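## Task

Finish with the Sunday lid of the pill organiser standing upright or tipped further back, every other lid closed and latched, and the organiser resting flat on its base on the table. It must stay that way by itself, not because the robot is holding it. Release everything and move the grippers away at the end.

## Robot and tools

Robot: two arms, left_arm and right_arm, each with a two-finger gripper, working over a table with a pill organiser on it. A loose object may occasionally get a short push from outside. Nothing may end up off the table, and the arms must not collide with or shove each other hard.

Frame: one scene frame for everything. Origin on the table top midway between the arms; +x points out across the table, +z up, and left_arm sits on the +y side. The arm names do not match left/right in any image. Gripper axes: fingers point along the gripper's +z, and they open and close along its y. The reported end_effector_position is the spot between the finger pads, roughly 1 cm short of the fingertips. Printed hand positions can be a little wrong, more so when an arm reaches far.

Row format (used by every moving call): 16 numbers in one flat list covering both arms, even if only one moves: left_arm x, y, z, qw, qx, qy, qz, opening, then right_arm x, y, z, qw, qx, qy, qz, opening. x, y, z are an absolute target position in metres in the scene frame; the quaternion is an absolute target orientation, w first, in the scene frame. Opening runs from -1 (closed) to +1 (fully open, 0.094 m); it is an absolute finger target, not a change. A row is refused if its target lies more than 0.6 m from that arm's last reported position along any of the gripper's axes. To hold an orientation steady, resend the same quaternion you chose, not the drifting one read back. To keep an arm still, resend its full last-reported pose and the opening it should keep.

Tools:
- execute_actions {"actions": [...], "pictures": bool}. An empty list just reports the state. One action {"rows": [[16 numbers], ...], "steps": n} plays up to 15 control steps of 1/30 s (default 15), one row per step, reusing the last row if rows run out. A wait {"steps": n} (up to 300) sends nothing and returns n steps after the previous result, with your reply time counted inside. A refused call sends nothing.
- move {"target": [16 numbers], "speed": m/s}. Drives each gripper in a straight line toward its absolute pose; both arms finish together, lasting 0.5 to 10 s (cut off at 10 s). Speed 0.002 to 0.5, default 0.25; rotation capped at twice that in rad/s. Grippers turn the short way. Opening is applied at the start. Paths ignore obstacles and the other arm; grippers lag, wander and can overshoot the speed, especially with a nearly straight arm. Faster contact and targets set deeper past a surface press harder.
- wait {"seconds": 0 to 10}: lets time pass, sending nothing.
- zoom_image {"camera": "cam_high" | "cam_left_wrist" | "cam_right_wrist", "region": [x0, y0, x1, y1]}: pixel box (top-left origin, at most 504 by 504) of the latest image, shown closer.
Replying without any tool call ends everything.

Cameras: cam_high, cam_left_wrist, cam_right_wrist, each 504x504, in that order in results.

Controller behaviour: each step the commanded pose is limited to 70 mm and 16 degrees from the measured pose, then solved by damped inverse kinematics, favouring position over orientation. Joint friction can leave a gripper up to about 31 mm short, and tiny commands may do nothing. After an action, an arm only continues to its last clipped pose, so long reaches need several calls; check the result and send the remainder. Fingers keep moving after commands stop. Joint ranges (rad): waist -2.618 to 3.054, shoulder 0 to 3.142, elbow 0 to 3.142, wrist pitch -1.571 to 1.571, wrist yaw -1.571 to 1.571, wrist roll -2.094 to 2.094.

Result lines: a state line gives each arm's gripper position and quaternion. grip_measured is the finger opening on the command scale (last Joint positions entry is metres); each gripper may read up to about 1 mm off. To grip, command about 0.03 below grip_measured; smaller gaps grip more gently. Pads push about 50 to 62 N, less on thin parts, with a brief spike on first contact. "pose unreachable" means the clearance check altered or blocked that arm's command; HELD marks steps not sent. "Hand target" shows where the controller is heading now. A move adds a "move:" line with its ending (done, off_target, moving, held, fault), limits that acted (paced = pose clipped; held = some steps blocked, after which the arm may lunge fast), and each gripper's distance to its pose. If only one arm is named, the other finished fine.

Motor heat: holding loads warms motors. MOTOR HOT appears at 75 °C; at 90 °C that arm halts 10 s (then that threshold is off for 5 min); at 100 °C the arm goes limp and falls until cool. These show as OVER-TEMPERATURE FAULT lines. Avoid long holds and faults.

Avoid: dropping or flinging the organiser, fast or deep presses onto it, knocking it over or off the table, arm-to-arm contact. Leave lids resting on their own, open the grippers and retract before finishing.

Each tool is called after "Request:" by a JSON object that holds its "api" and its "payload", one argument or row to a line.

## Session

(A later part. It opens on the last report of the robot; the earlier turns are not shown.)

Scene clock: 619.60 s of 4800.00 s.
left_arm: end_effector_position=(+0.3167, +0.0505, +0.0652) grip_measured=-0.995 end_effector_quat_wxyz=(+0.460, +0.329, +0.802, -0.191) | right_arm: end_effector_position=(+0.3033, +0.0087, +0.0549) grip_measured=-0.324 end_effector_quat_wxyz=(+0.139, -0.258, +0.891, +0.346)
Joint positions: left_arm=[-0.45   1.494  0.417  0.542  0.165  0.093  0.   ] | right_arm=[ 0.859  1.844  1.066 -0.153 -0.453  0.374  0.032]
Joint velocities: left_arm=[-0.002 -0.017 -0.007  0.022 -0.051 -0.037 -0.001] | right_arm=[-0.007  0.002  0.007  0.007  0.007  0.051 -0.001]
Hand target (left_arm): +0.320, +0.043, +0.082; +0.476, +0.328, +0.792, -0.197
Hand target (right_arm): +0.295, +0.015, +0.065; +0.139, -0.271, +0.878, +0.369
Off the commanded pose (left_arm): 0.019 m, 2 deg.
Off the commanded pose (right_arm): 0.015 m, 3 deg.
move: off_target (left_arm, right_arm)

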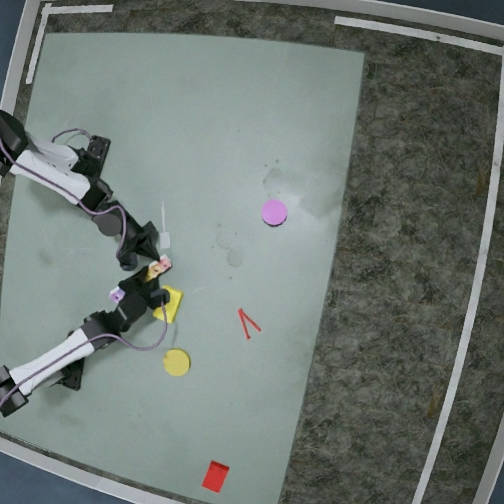

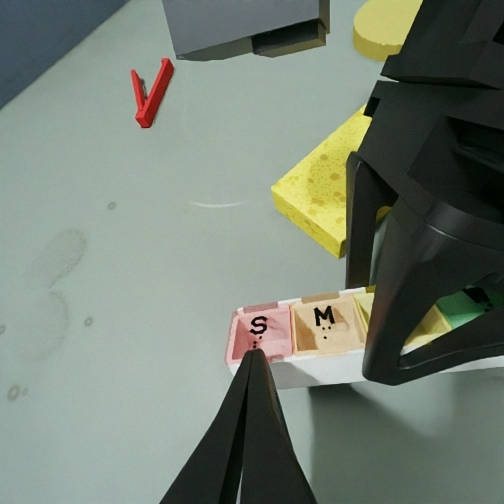

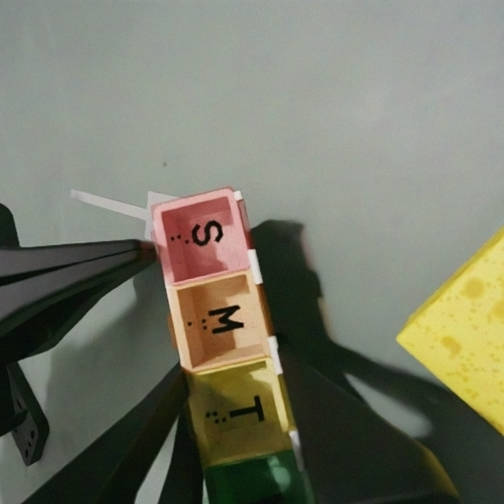

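Request:
{"api": "move", "payload": {
  "target": [0.272, 0.092, 0.085, 0.476, 0.328, 0.792, -0.197, -1, 0.295, 0.015, 0.075, 0.139, -0.271, 0.878, 0.370, -0.4],
  "speed": 0.06
}}

Request:
{"api": "move", "payload": {
  "target": [0.272, 0.092, 0.085, 0.197, -0.328, 0.792, -0.476, -0.5, 0.295, 0.015, 0.075, 0.139, -0.271, 0.878, 0.370, -0.4],
  "speed": 0.3
}}

Scene clock: 645.90 s of 4800.00 s.
left_arm: end_effector_position=(+0.2796, +0.0842, +0.0942) grip_measured=-0.995 end_effector_quat_wxyz=(+0.490, +0.325, +0.784, -0.200) | right_arm: end_effector_position=(+0.2990, +0.0111, +0.0656) grip_measured=-0.324 end_effector_quat_wxyz=(+0.137, -0.263, +0.884, +0.362)
Joint positions: left_arm=[-0.404  1.133  0.258  0.408  0.213  0.112  0.   ] | right_arm=[ 0.858  1.822  1.066 -0.158 -0.486  0.374  0.032]
Joint velocities: left_arm=[-0.002 -0.022 -0.012 -0.051 -0.007 -0.11  -0.   ] | right_arm=[-0.007  0.022 -0.007  0.007  0.022 -0.007 -0.001]
Hand target (left_arm): +0.272, +0.091, +0.084; +0.476, +0.327, +0.792, -0.197
Hand target (right_arm): +0.295, +0.015, +0.075; +0.139, -0.271, +0.878, +0.370
Off the commanded pose (left_arm): 0.014 m, 2 deg.
Off the commanded pose (right_arm): 0.011 m, 1 deg.
After step 90, 21.67 s passed at rest.
move: off_target (left_arm, right_arm)

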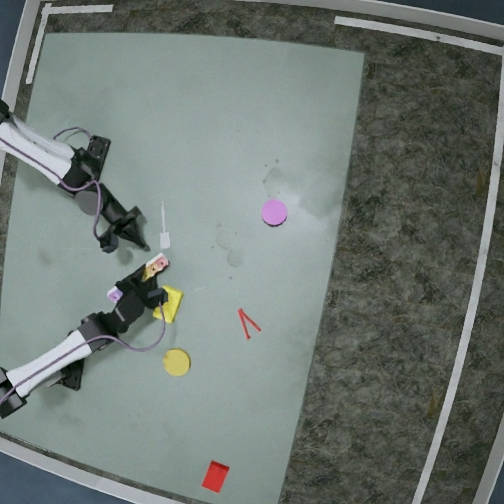

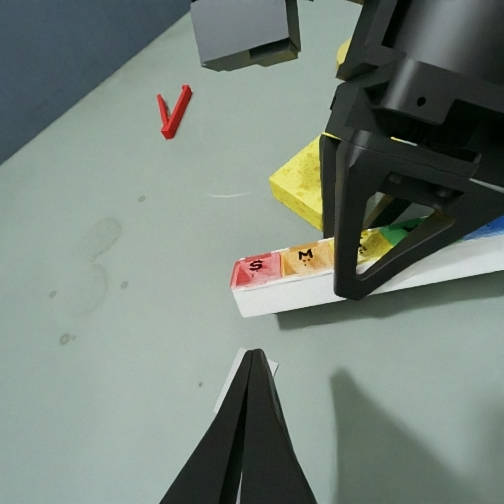

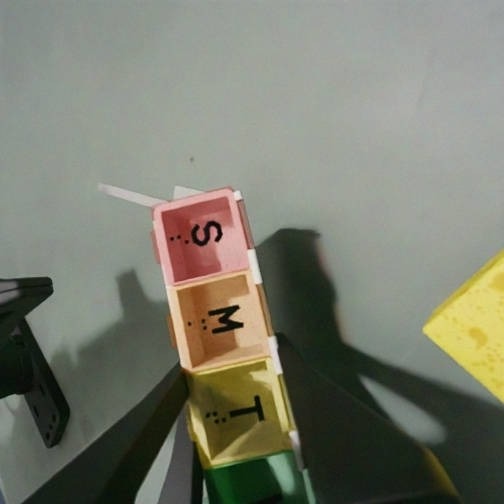

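Scene clock: 649.13 s of 4800.00 s.
left_arm: end_effector_position=(+0.2781, +0.0844, +0.0919) grip_measured=-0.502 end_effector_quat_wxyz=(+0.206, -0.317, +0.790, -0.483) | right_arm: end_effector_position=(+0.2989, +0.0112, +0.0656) grip_measured=-0.324 end_effector_quat_wxyz=(+0.137, -0.264, +0.884, +0.362)
Joint positions: left_arm=[-0.404  1.133  0.258  0.397  0.216 -1.439  0.023] | right_arm=[ 0.858  1.822  1.066 -0.158 -0.486  0.374  0.032]
Joint velocities: left_arm=[-0.002 -0.002 -0.002 -0.051 -0.007  0.051  0.   ] | right_arm=[-0.007 -0.007 -0.002  0.022 -0.022  0.022 -0.   ]
Hand target (left_arm): +0.272, +0.091, +0.085; +0.197, -0.328, +0.792, -0.476
Hand target (right_arm): +0.295, +0.015, +0.075; +0.139, -0.271, +0.878, +0.370
Off the commanded pose (left_arm): 0.012 m, 2 deg.
Off the commanded pose (right_arm): 0.011 m, 1 deg.
move: off_target (left_arm, right_arm)

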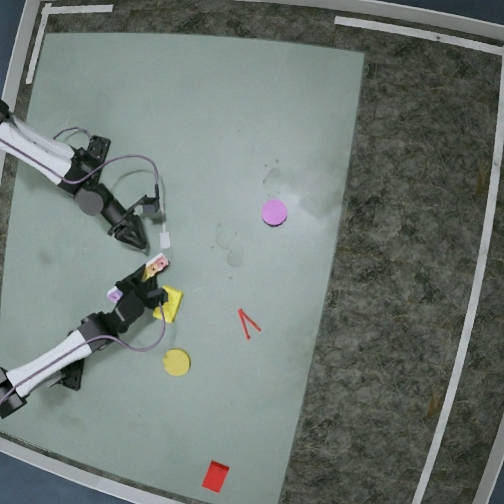

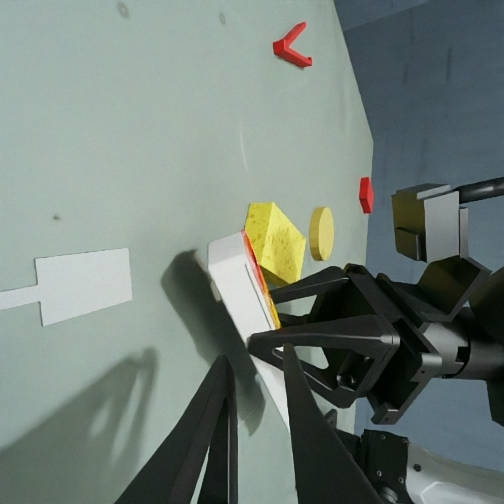

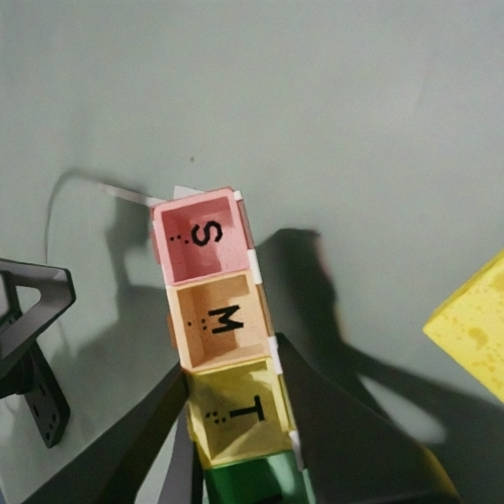

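Request:
{"api": "move", "payload": {
  "target": [0.299, 0.063, 0.086, 0.197, -0.328, 0.792, -0.476, -0.5, 0.295, 0.015, 0.075, 0.139, -0.271, 0.878, 0.370, -0.4],
  "speed": 0.03
}}

Scene clock: 658.13 s of 4800.00 s.
left_arm: end_effector_position=(+0.2961, +0.0678, +0.0876) grip_measured=-0.502 end_effector_quat_wxyz=(+0.199, -0.326, +0.792, -0.477) | right_arm: end_effector_position=(+0.2989, +0.0112, +0.0656) grip_measured=-0.324 end_effector_quat_wxyz=(+0.137, -0.264, +0.884, +0.362)
Joint positions: left_arm=[-0.429  1.285  0.336  0.455  0.191 -1.465  0.023] | right_arm=[ 0.858  1.822  1.066 -0.158 -0.486  0.374  0.032]
Joint velocities: left_arm=[-0.002 -0.007  0.007  0.007 -0.051 -0.007 -0.   ] | right_arm=[ 0.012 -0.007  0.002  0.007  0.051 -0.007 -0.001]
Hand target (left_arm): +0.299, +0.064, +0.087; +0.197, -0.328, +0.792, -0.476
Hand target (right_arm): +0.295, +0.015, +0.075; +0.139, -0.271, +0.878, +0.370
Off the commanded pose (left_arm): 0.006 m, 0 deg.
Off the commanded pose (right_arm): 0.011 m, 1 deg.
After step 90, 4.73 s passed at rest.
move: off_target (right_arm)

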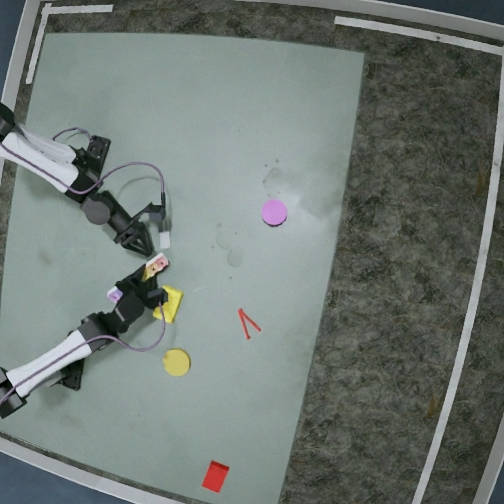

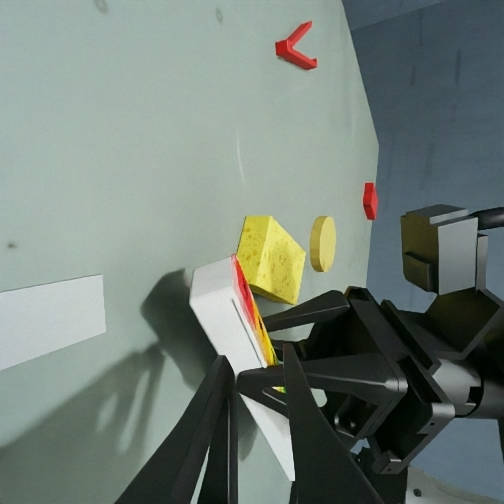

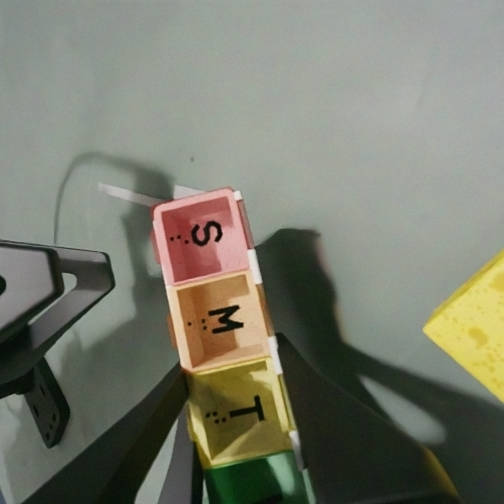

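Request:
{"api": "move", "payload": {
  "target": [0.311, 0.066, 0.083, 0.197, -0.328, 0.792, -0.476, -0.5, 0.295, 0.015, 0.075, 0.139, -0.271, 0.878, 0.370, -0.4],
  "speed": 0.03
}}

Scene clock: 686.43 s of 4800.00 s.
left_arm: end_effector_position=(+0.3056, +0.0669, +0.0846) grip_measured=-0.502 end_effector_quat_wxyz=(+0.198, -0.328, +0.791, -0.477) | right_arm: end_effector_position=(+0.2989, +0.0112, +0.0656) grip_measured=-0.324 end_effector_quat_wxyz=(+0.137, -0.264, +0.884, +0.362)
Joint positions: left_arm=[-0.41   1.342  0.359  0.487  0.206 -1.461  0.023] | right_arm=[ 0.858  1.822  1.066 -0.158 -0.486  0.374  0.032]
Joint velocities: left_arm=[-0.012 -0.007 -0.017  0.022 -0.066 -0.022  0.   ] | right_arm=[-0.007  0.002 -0.012 -0.051  0.022  0.007 -0.001]
Hand target (left_arm): +0.311, +0.066, +0.083; +0.197, -0.328, +0.792, -0.476
Hand target (right_arm): +0.295, +0.015, +0.075; +0.139, -0.271, +0.878, +0.370
Off the commanded pose (left_arm): 0.006 m, 0 deg.
Off the commanded pose (right_arm): 0.011 m, 1 deg.
After step 90, 24.47 s passed at rest.
move: off_target (right_arm)

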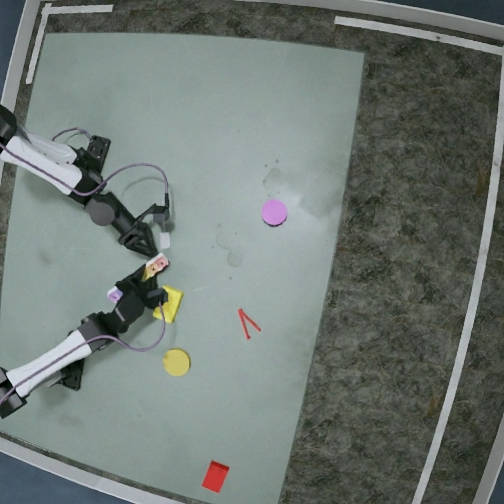

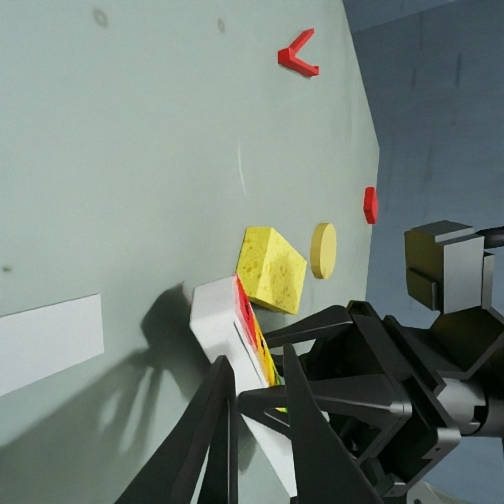

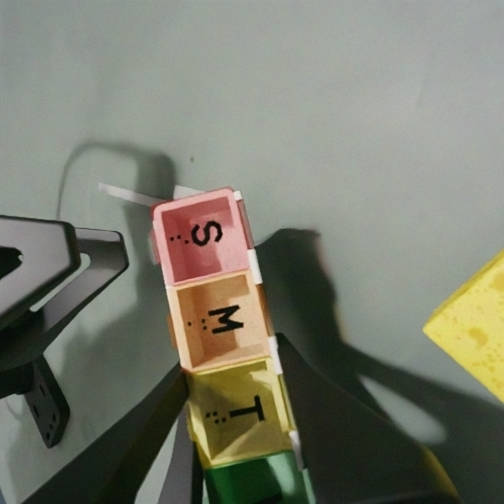

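Request:
{"api": "execute_actions", "payload": {
  "actions": []
}}

Scene clock: 702.77 s of 4800.00 s.
left_arm: end_effector_position=(+0.3056, +0.0666, +0.0849) grip_measured=-0.502 end_effector_quat_wxyz=(+0.198, -0.328, +0.791, -0.478) | right_arm: end_effector_position=(+0.2989, +0.0112, +0.0656) grip_measured=-0.324 end_effector_quat_wxyz=(+0.137, -0.264, +0.884, +0.362)
Joint positions: left_arm=[-0.41   1.342  0.359  0.488  0.207 -1.461  0.023] | right_arm=[ 0.858  1.822  1.066 -0.158 -0.486  0.374  0.032]
Joint velocities: left_arm=[ 0.012  0.002 -0.017  0.051  0.051 -0.037 -0.   ] | right_arm=[-0.017 -0.017 -0.012 -0.007 -0.081 -0.007  0.001]
Hand target (left_arm): +0.311, +0.066, +0.083; +0.197, -0.328, +0.792, -0.476
Hand target (right_arm): +0.295, +0.015, +0.075; +0.139, -0.271, +0.878, +0.370
Off the commanded pose (left_arm): 0.006 m, 0 deg.
Off the commanded pose (right_arm): 0.011 m, 1 deg.
Steps of this call (steps 1 to 90: nothing new was sent; then 13.33 s passed at rest). Readings (end_effector_position):
1: left_arm (+0.3056, +0.0668, +0.0847) | right_arm (+0.2989, +0.0112, +0.0656)
2: left_arm (+0.3056, +0.0668, +0.0847) | right_arm (+0.2989, +0.0112, +0.0656)
4: left_arm (+0.3056, +0.0667, +0.0848) | right_arm (+0.2989, +0.0112, +0.0656)
8: left_arm (+0.3056, +0.0666, +0.0849) | right_arm (+0.2989, +0.0112, +0.0656)
90: the state above

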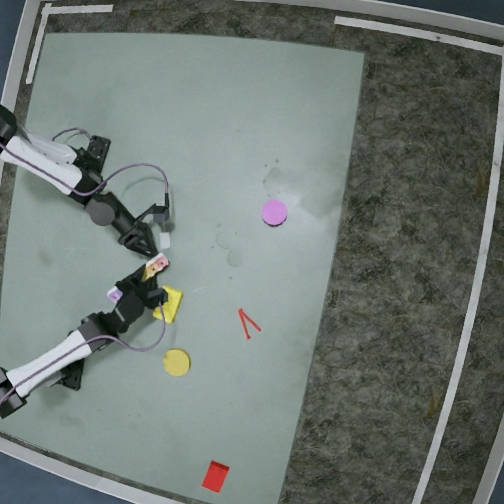

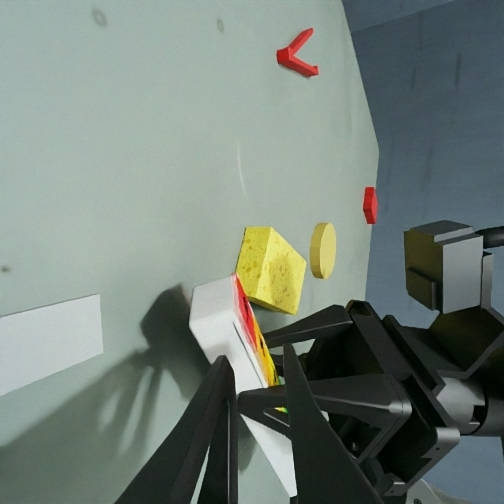

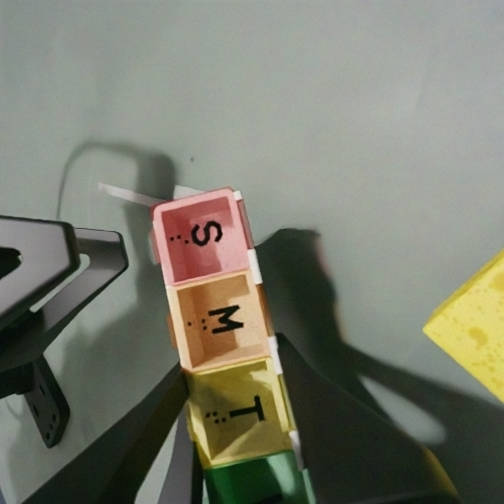

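Request:
{"api": "move", "payload": {
  "target": [0.319,0.057,0.078,0.197,-0.328,0.792,-0.476,-0.5,0.295,0.015,0.075,0.139,-0.271,0.878,0.370,-0.4],
  "speed": 0.02
}}

Scene clock: 709.07 s of 4800.00 s.
left_arm: end_effector_position=(+0.3152, +0.0608, +0.0798) grip_measured=-0.502 end_effector_quat_wxyz=(+0.197, -0.328, +0.791, -0.477) | right_arm: end_effector_position=(+0.2989, +0.0112, +0.0656) grip_measured=-0.324 end_effector_quat_wxyz=(+0.137, -0.264, +0.884, +0.362)
Joint positions: left_arm=[-0.41   1.417  0.388  0.533  0.207 -1.461  0.023] | right_arm=[ 0.858  1.822  1.066 -0.158 -0.486  0.374  0.032]
Joint velocities: left_arm=[ 0.002 -0.007 -0.007 -0.022 -0.066  0.007 -0.   ] | right_arm=[-0.012 -0.002 -0.002 -0.022  0.022 -0.066  0.001]
Hand target (left_arm): +0.319, +0.057, +0.078; +0.197, -0.328, +0.792, -0.476
Hand target (right_arm): +0.295, +0.015, +0.075; +0.139, -0.271, +0.878, +0.370
Off the commanded pose (left_arm): 0.006 m, 0 deg.
Off the commanded pose (right_arm): 0.011 m, 1 deg.
After step 90, 2.17 s passed at rest.
move: off_target (right_arm)

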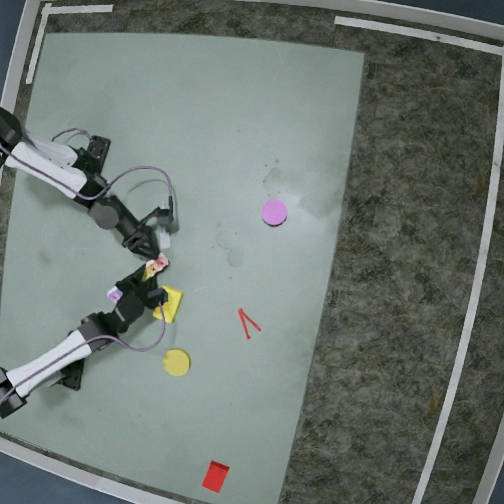

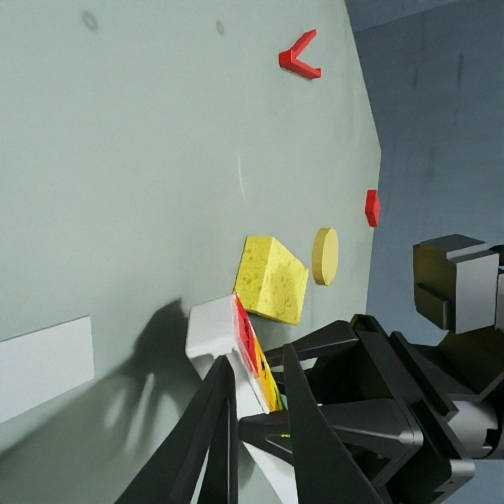

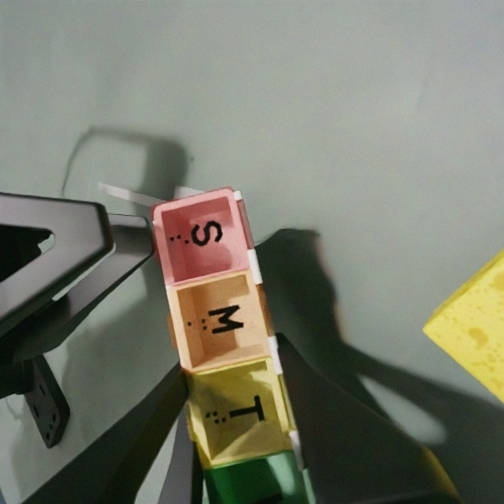

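Request:
{"api": "zoom_image", "payload": {
  "camera": "cam_left_wrist",
  "region": [170,270,330,430]
}}

Request:
{"api": "zoom_image", "payload": {
  "camera": "cam_right_wrist",
  "region": [60,160,260,320]
}}

Region (170, 270, 330, 430) of cam_left_wrist's 504x504 image, scaled by 3.150, with more detail than that image has.

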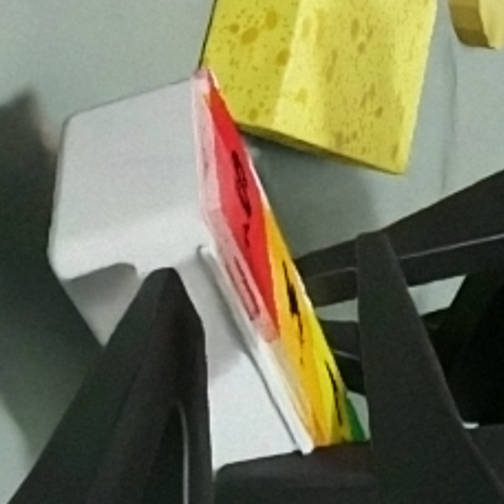

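Region (60, 160, 260, 320) of cam_right_wrist's 504x504 image, scaled by 2.520, with more detail than that image has; it fills the top 403 rows of this view, and the rest is white.

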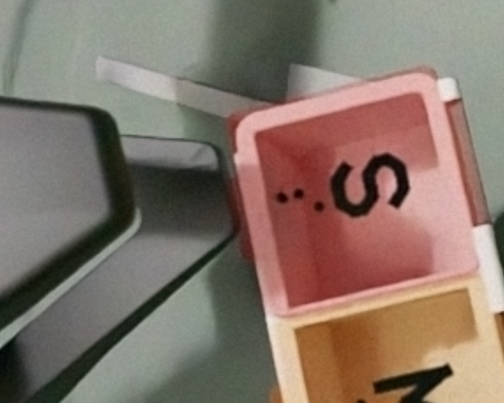

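Request:
{"api": "move", "payload": {
  "target": [0.325,0.052,0.076,0.197,-0.328,0.792,-0.476,-0.5,0.295,0.015,0.075,0.139,-0.271,0.878,0.370,-0.4],
  "speed": 0.02
}}

Request:
{"api": "zoom_image", "payload": {
  "camera": "cam_left_wrist",
  "region": [170,270,330,430]
}}

Scene clock: 730.07 s of 4800.00 s.
left_arm: end_effector_position=(+0.3210, +0.0572, +0.0775) grip_measured=-0.502 end_effector_quat_wxyz=(+0.197, -0.328, +0.791, -0.476) | right_arm: end_effector_position=(+0.2996, +0.0098, +0.0642) grip_measured=-0.324 end_effector_quat_wxyz=(+0.138, -0.262, +0.886, +0.357)
Joint positions: left_arm=[-0.41   1.457  0.409  0.549  0.207 -1.461  0.023] | right_arm=[ 0.858  1.822  1.066 -0.163 -0.476  0.374  0.032]
Joint velocities: left_arm=[-0.002  0.002 -0.007  0.007  0.051  0.037 -0.001] | right_arm=[ 0.007  0.007  0.012  0.007  0.007 -0.007 -0.   ]
Hand target (left_arm): +0.325, +0.052, +0.076; +0.197, -0.328, +0.792, -0.476
Hand target (right_arm): +0.295, +0.015, +0.075; +0.139, -0.271, +0.878, +0.370
Off the commanded pose (left_arm): 0.007 m, 0 deg.
Off the commanded pose (right_arm): 0.013 m, 2 deg.
After step 90, 17.10 s passed at rest.
move: off_target (right_arm)

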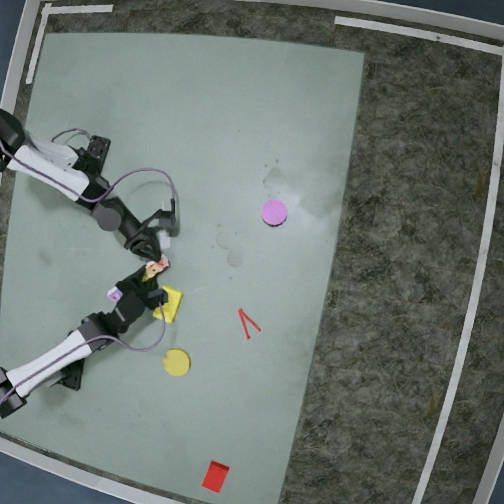

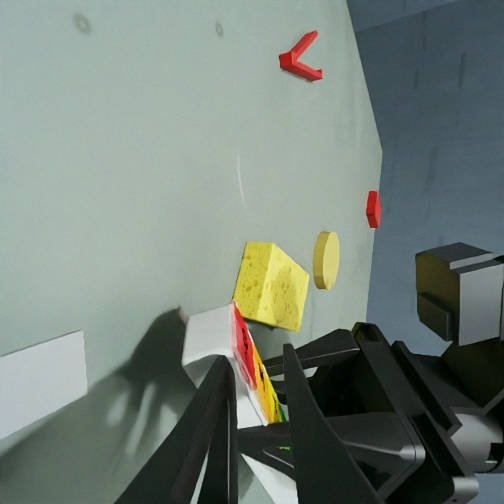

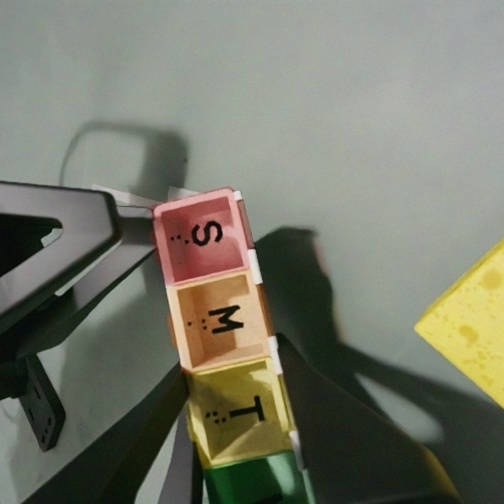

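Region (170, 270, 330, 430) of cam_left_wrist's 504x504 image, scaled by 3.150, with more detail than that image has.

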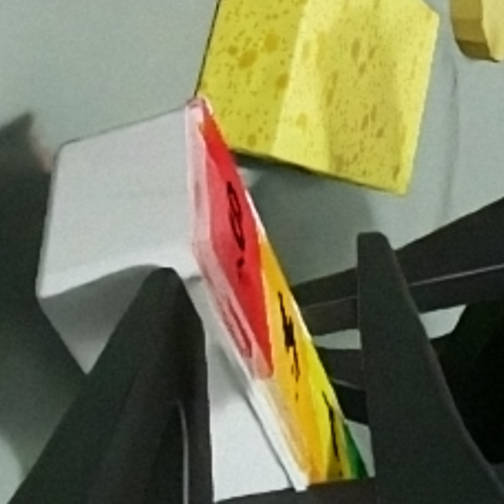

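Request:
{"api": "move", "payload": {
  "target": [0.326,0.051,0.075,0.197,-0.328,0.792,-0.476,-0.75,0.295,0.015,0.075,0.139,-0.271,0.878,0.370,-0.4],
  "speed": 0.02
}}

Request:
{"api": "zoom_image", "payload": {
  "camera": "cam_left_wrist",
  "region": [170,270,330,430]
}}

Scene clock: 742.27 s of 4800.00 s.
left_arm: end_effector_position=(+0.3209, +0.0579, +0.0734) grip_measured=-0.748 end_effector_quat_wxyz=(+0.195, -0.331, +0.794, -0.472) | right_arm: end_effector_position=(+0.3006, +0.0094, +0.0639) grip_measured=-0.324 end_effector_quat_wxyz=(+0.140, -0.261, +0.887, +0.355)
Joint positions: left_arm=[-0.41   1.467  0.409  0.547  0.204 -1.461  0.012] | right_arm=[ 0.858  1.822  1.066 -0.162 -0.47   0.374  0.032]
Joint velocities: left_arm=[-0.002 -0.007 -0.002 -0.007  0.007  0.066  0.001] | right_arm=[ 0.002 -0.002  0.007  0.066 -0.037 -0.007  0.001]
Hand target (left_arm): +0.326, +0.051, +0.075; +0.197, -0.328, +0.792, -0.476
Hand target (right_arm): +0.295, +0.015, +0.075; +0.139, -0.271, +0.878, +0.370
Off the commanded pose (left_arm): 0.009 m, 1 deg.
Off the commanded pose (right_arm): 0.014 m, 2 deg.
After step 90, 8.10 s passed at rest.
move: off_target (right_arm)

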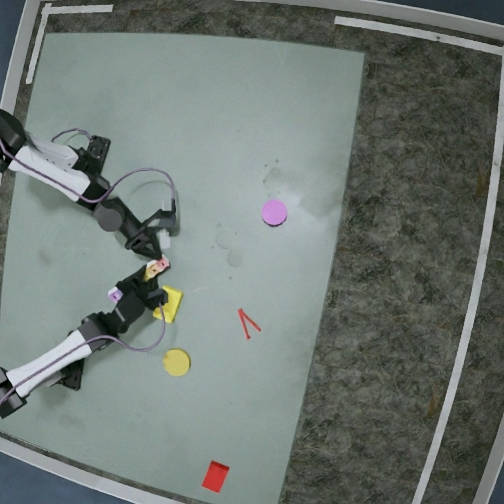

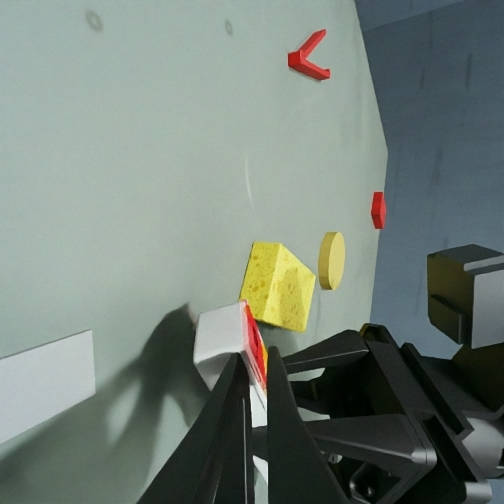

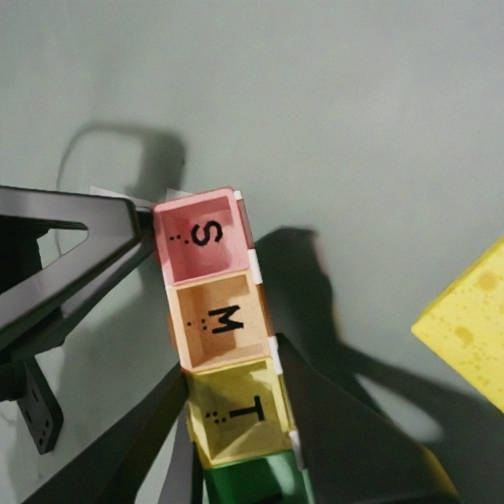

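Region (170, 270, 330, 430) of cam_left_wrist's 504x504 image, scaled by 3.150, with more detail than that image has.

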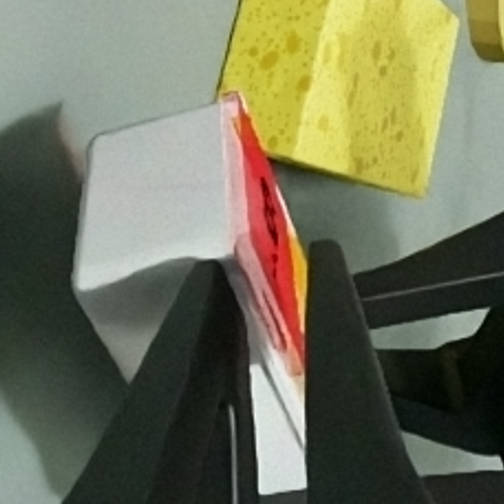

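Request:
{"api": "move", "payload": {
  "target": [0.328,0.051,0.078,0.197,-0.328,0.792,-0.476,-0.92,0.295,0.015,0.075,0.139,-0.271,0.878,0.370,-0.4],
  "speed": 0.02
}}

Request:
{"api": "zoom_image", "payload": {
  "camera": "cam_left_wrist",
  "region": [170,270,330,430]
}}

Scene clock: 750.27 s of 4800.00 s.
left_arm: end_effector_position=(+0.3201, +0.0589, +0.0710) grip_measured=-0.917 end_effector_quat_wxyz=(+0.193, -0.333, +0.796, -0.467) | right_arm: end_effector_position=(+0.3010, +0.0094, +0.0640) grip_measured=-0.324 end_effector_quat_wxyz=(+0.141, -0.261, +0.887, +0.355)
Joint positions: left_arm=[-0.41   1.468  0.409  0.537  0.201 -1.461  0.004] | right_arm=[ 0.858  1.822  1.066 -0.161 -0.468  0.374  0.032]
Joint velocities: left_arm=[ 0.007 -0.022 -0.007  0.022  0.022 -0.022  0.   ] | right_arm=[ 0.002 -0.017 -0.012  0.022 -0.139 -0.081 -0.001]
Hand target (left_arm): +0.328, +0.051, +0.078; +0.197, -0.328, +0.792, -0.476
Hand target (right_arm): +0.295, +0.015, +0.075; +0.139, -0.271, +0.878, +0.370
Off the commanded pose (left_arm): 0.013 m, 1 deg.
Off the commanded pose (right_arm): 0.014 m, 2 deg.
After step 90, 3.77 s passed at rest.
move: off_target (left_arm, right_arm)

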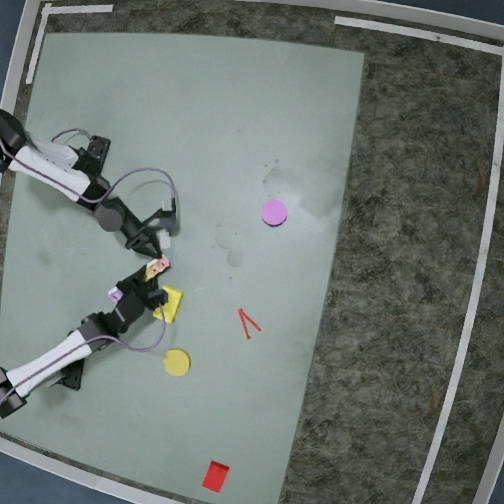

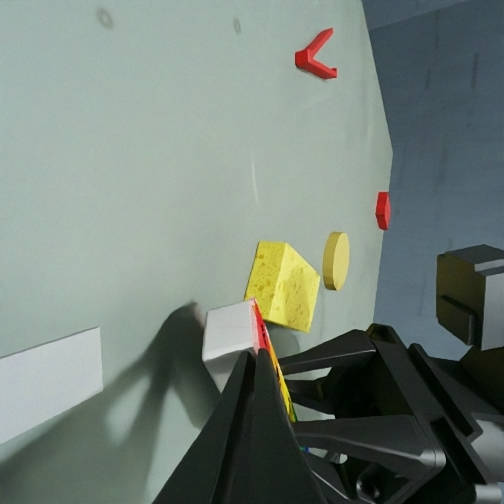

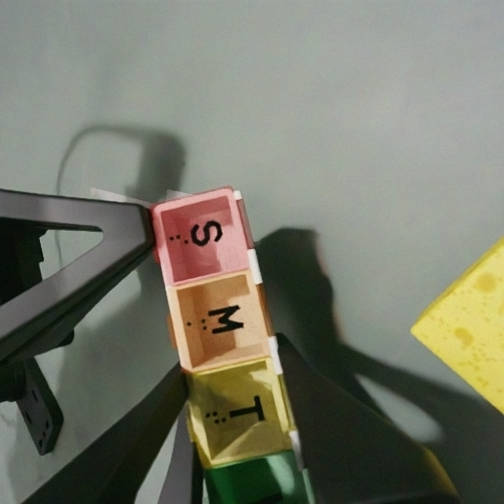

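Region (170, 270, 330, 430) of cam_left_wrist's 504x504 image, scaled by 3.150, with more detail than that image has.

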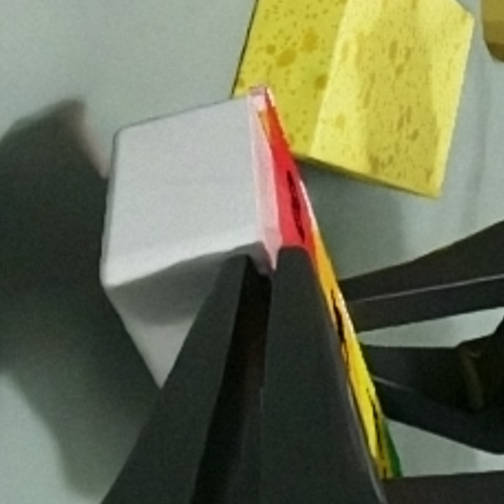

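Request:
{"api": "move", "payload": {
  "target": [0.328,0.051,0.078,0.197,-0.328,0.792,-0.476,-1,0.295,0.015,0.075,0.139,-0.271,0.878,0.370,-0.4],
  "speed": 0.02
}}

Request:
{"api": "zoom_image", "payload": {
  "camera": "cam_left_wrist",
  "region": [170,270,330,430]
}}

Scene clock: 757.43 s of 4800.00 s.
left_arm: end_effector_position=(+0.3199, +0.0591, +0.0706) grip_measured=-0.987 end_effector_quat_wxyz=(+0.193, -0.334, +0.796, -0.467) | right_arm: end_effector_position=(+0.3011, +0.0094, +0.0639) grip_measured=-0.324 end_effector_quat_wxyz=(+0.141, -0.261, +0.887, +0.354)
Joint positions: left_arm=[-0.41   1.468  0.409  0.535  0.201 -1.461  0.001] | right_arm=[ 0.858  1.822  1.066 -0.161 -0.467  0.374  0.032]
Joint velocities: left_arm=[ 0.012 -0.012  0.007 -0.007  0.051 -0.007 -0.001] | right_arm=[-0.012  0.012  0.007  0.007 -0.007 -0.066  0.001]
Hand target (left_arm): +0.328, +0.051, +0.078; +0.197, -0.328, +0.792, -0.476
Hand target (right_arm): +0.295, +0.015, +0.075; +0.139, -0.271, +0.878, +0.370
Off the commanded pose (left_arm): 0.014 m, 1 deg.
Off the commanded pose (right_arm): 0.014 m, 2 deg.
After step 90, 2.93 s passed at rest.
move: off_target (left_arm, right_arm)

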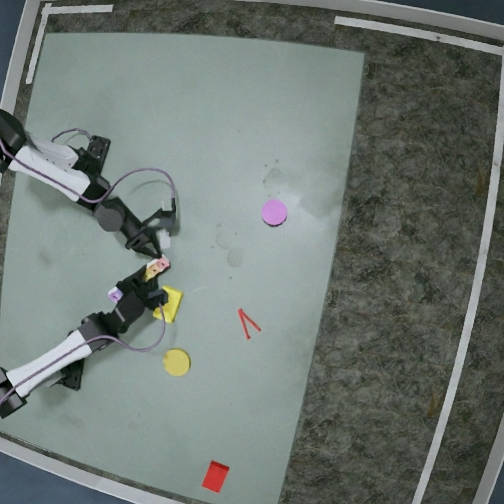

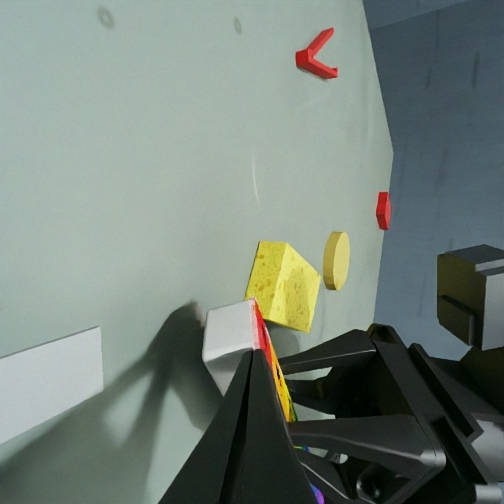

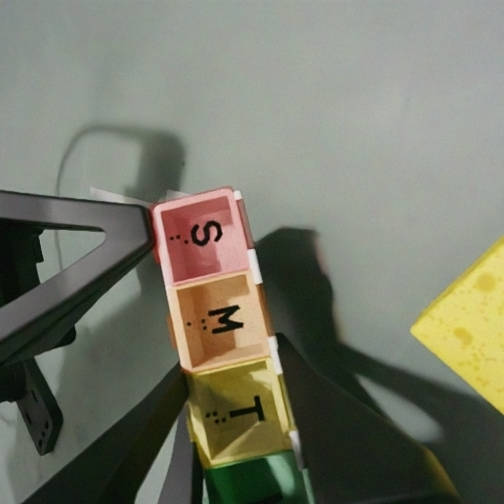

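Region (170, 270, 330, 430) of cam_left_wrist's 504x504 image, scaled by 3.150, with more detail than that image has.

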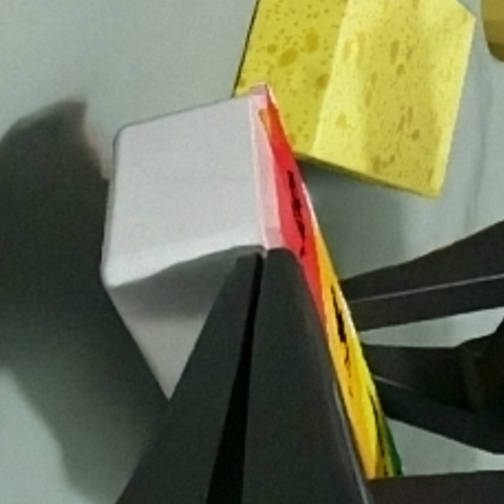

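Request:
{"api": "move", "payload": {
  "target": [0.335,0.044,0.090,0.197,-0.328,0.792,-0.476,-1,0.295,0.015,0.075,0.139,-0.271,0.878,0.370,-0.4],
  "speed": 0.02
}}

Request:
{"api": "zoom_image", "payload": {
  "camera": "cam_left_wrist",
  "region": [170,270,330,430]
}}

Scene clock: 766.50 s of 4800.00 s.
left_arm: end_effector_position=(+0.3249, +0.0564, +0.0730) grip_measured=-0.987 end_effector_quat_wxyz=(+0.184, -0.340, +0.803, -0.453) | right_arm: end_effector_position=(+0.3047, +0.0075, +0.0651) grip_measured=-0.324 end_effector_quat_wxyz=(+0.148, -0.257, +0.889, +0.350)
Joint positions: left_arm=[-0.41   1.468  0.466  0.441  0.199 -1.461  0.001] | right_arm=[ 0.855  1.817  1.066 -0.161 -0.452  0.375  0.032]
Joint velocities: left_arm=[ 0.007  0.027 -0.002 -0.022  0.007 -0.022  0.001] | right_arm=[ 0.002  0.002 -0.002 -0.022 -0.007 -0.051  0.001]
Hand target (left_arm): +0.334, +0.045, +0.090; +0.197, -0.328, +0.792, -0.476
Hand target (right_arm): +0.295, +0.015, +0.075; +0.139, -0.271, +0.878, +0.370
Off the commanded pose (left_arm): 0.023 m, 4 deg.
Off the commanded pose (right_arm): 0.016 m, 3 deg.
After step 90, 4.30 s passed at rest.
move: off_target (left_arm, right_arm)

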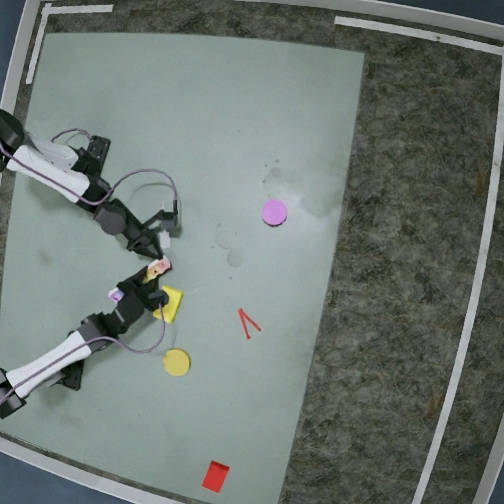

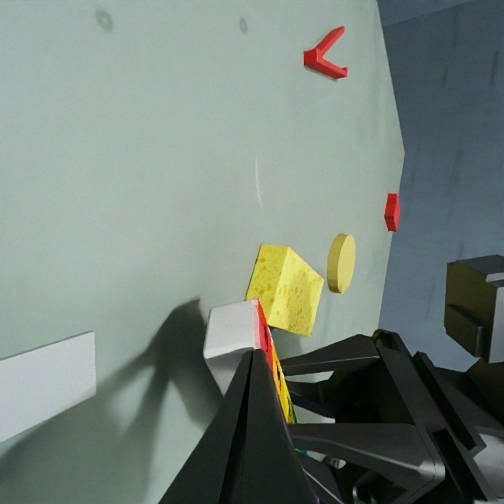

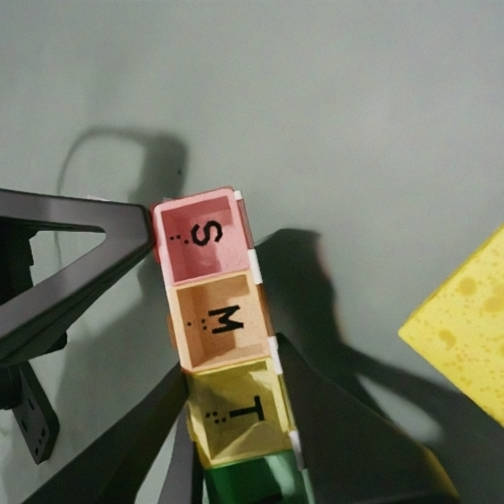

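Region (170, 270, 330, 430) of cam_left_wrist's 504x504 image, scaled by 3.150, with more detail than that image has.

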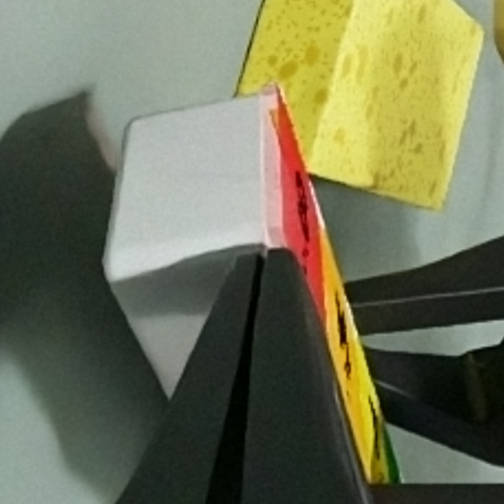

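Request:
{"api": "move", "payload": {
  "target": [0.341,0.040,0.108,0.197,-0.328,0.792,-0.476,-1,0.292,0.020,0.060,0.139,-0.271,0.878,0.370,-0.4],
  "speed": 0.02
}}

Request:
{"api": "zoom_image", "payload": {
  "camera": "cam_left_wrist",
  "region": [170,270,330,430]
}}

Scene clock: 775.97 s of 4800.00 s.
left_arm: end_effector_position=(+0.3318, +0.0575, +0.0753) grip_measured=-0.988 end_effector_quat_wxyz=(+0.184, -0.352, +0.810, -0.432) | right_arm: end_effector_position=(+0.3114, +0.0099, +0.0664) grip_measured=-0.324 end_effector_quat_wxyz=(+0.161, -0.250, +0.888, +0.350)
Joint positions: left_arm=[-0.41   1.468  0.527  0.337  0.172 -1.461  0.001] | right_arm=[ 0.854  1.823  1.066 -0.128 -0.435  0.389  0.032]
Joint velocities: left_arm=[ 0.002  0.002  0.002 -0.11   0.022 -0.022  0.   ] | right_arm=[-0.007  0.007 -0.007  0.037 -0.037 -0.051 -0.   ]
Hand target (left_arm): +0.340, +0.041, +0.108; +0.197, -0.327, +0.792, -0.475
Hand target (right_arm): +0.292, +0.019, +0.060; +0.138, -0.271, +0.878, +0.370
Off the commanded pose (left_arm): 0.038 m, 6 deg.
Off the commanded pose (right_arm): 0.023 m, 4 deg.
After step 90, 4.13 s passed at rest.
move: off_target (left_arm, right_arm)

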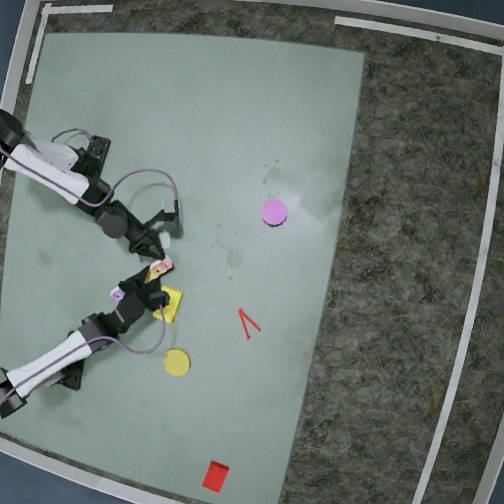

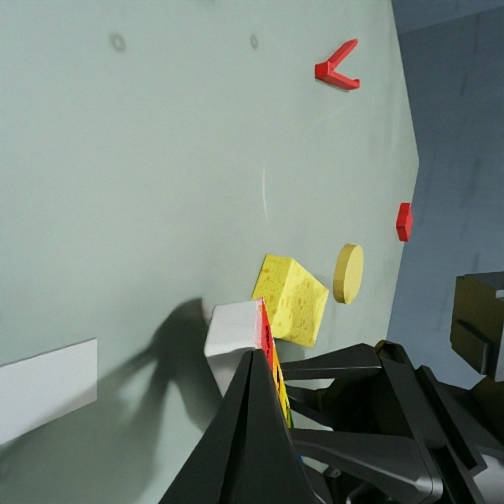

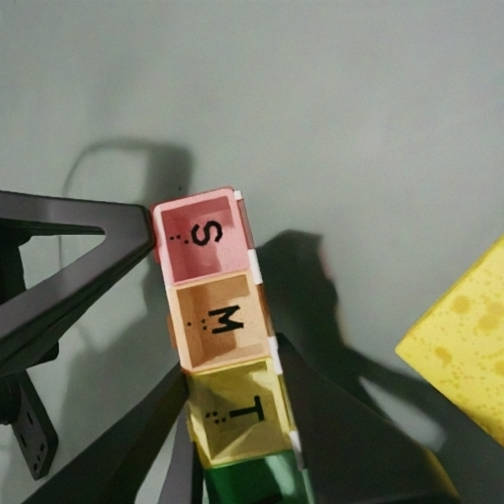

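Region (170, 270, 330, 430) of cam_left_wrist's 504x504 image, scaled by 3.150, with more detail than that image has.

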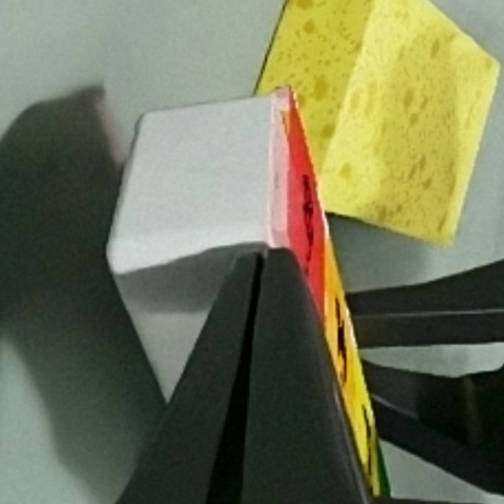

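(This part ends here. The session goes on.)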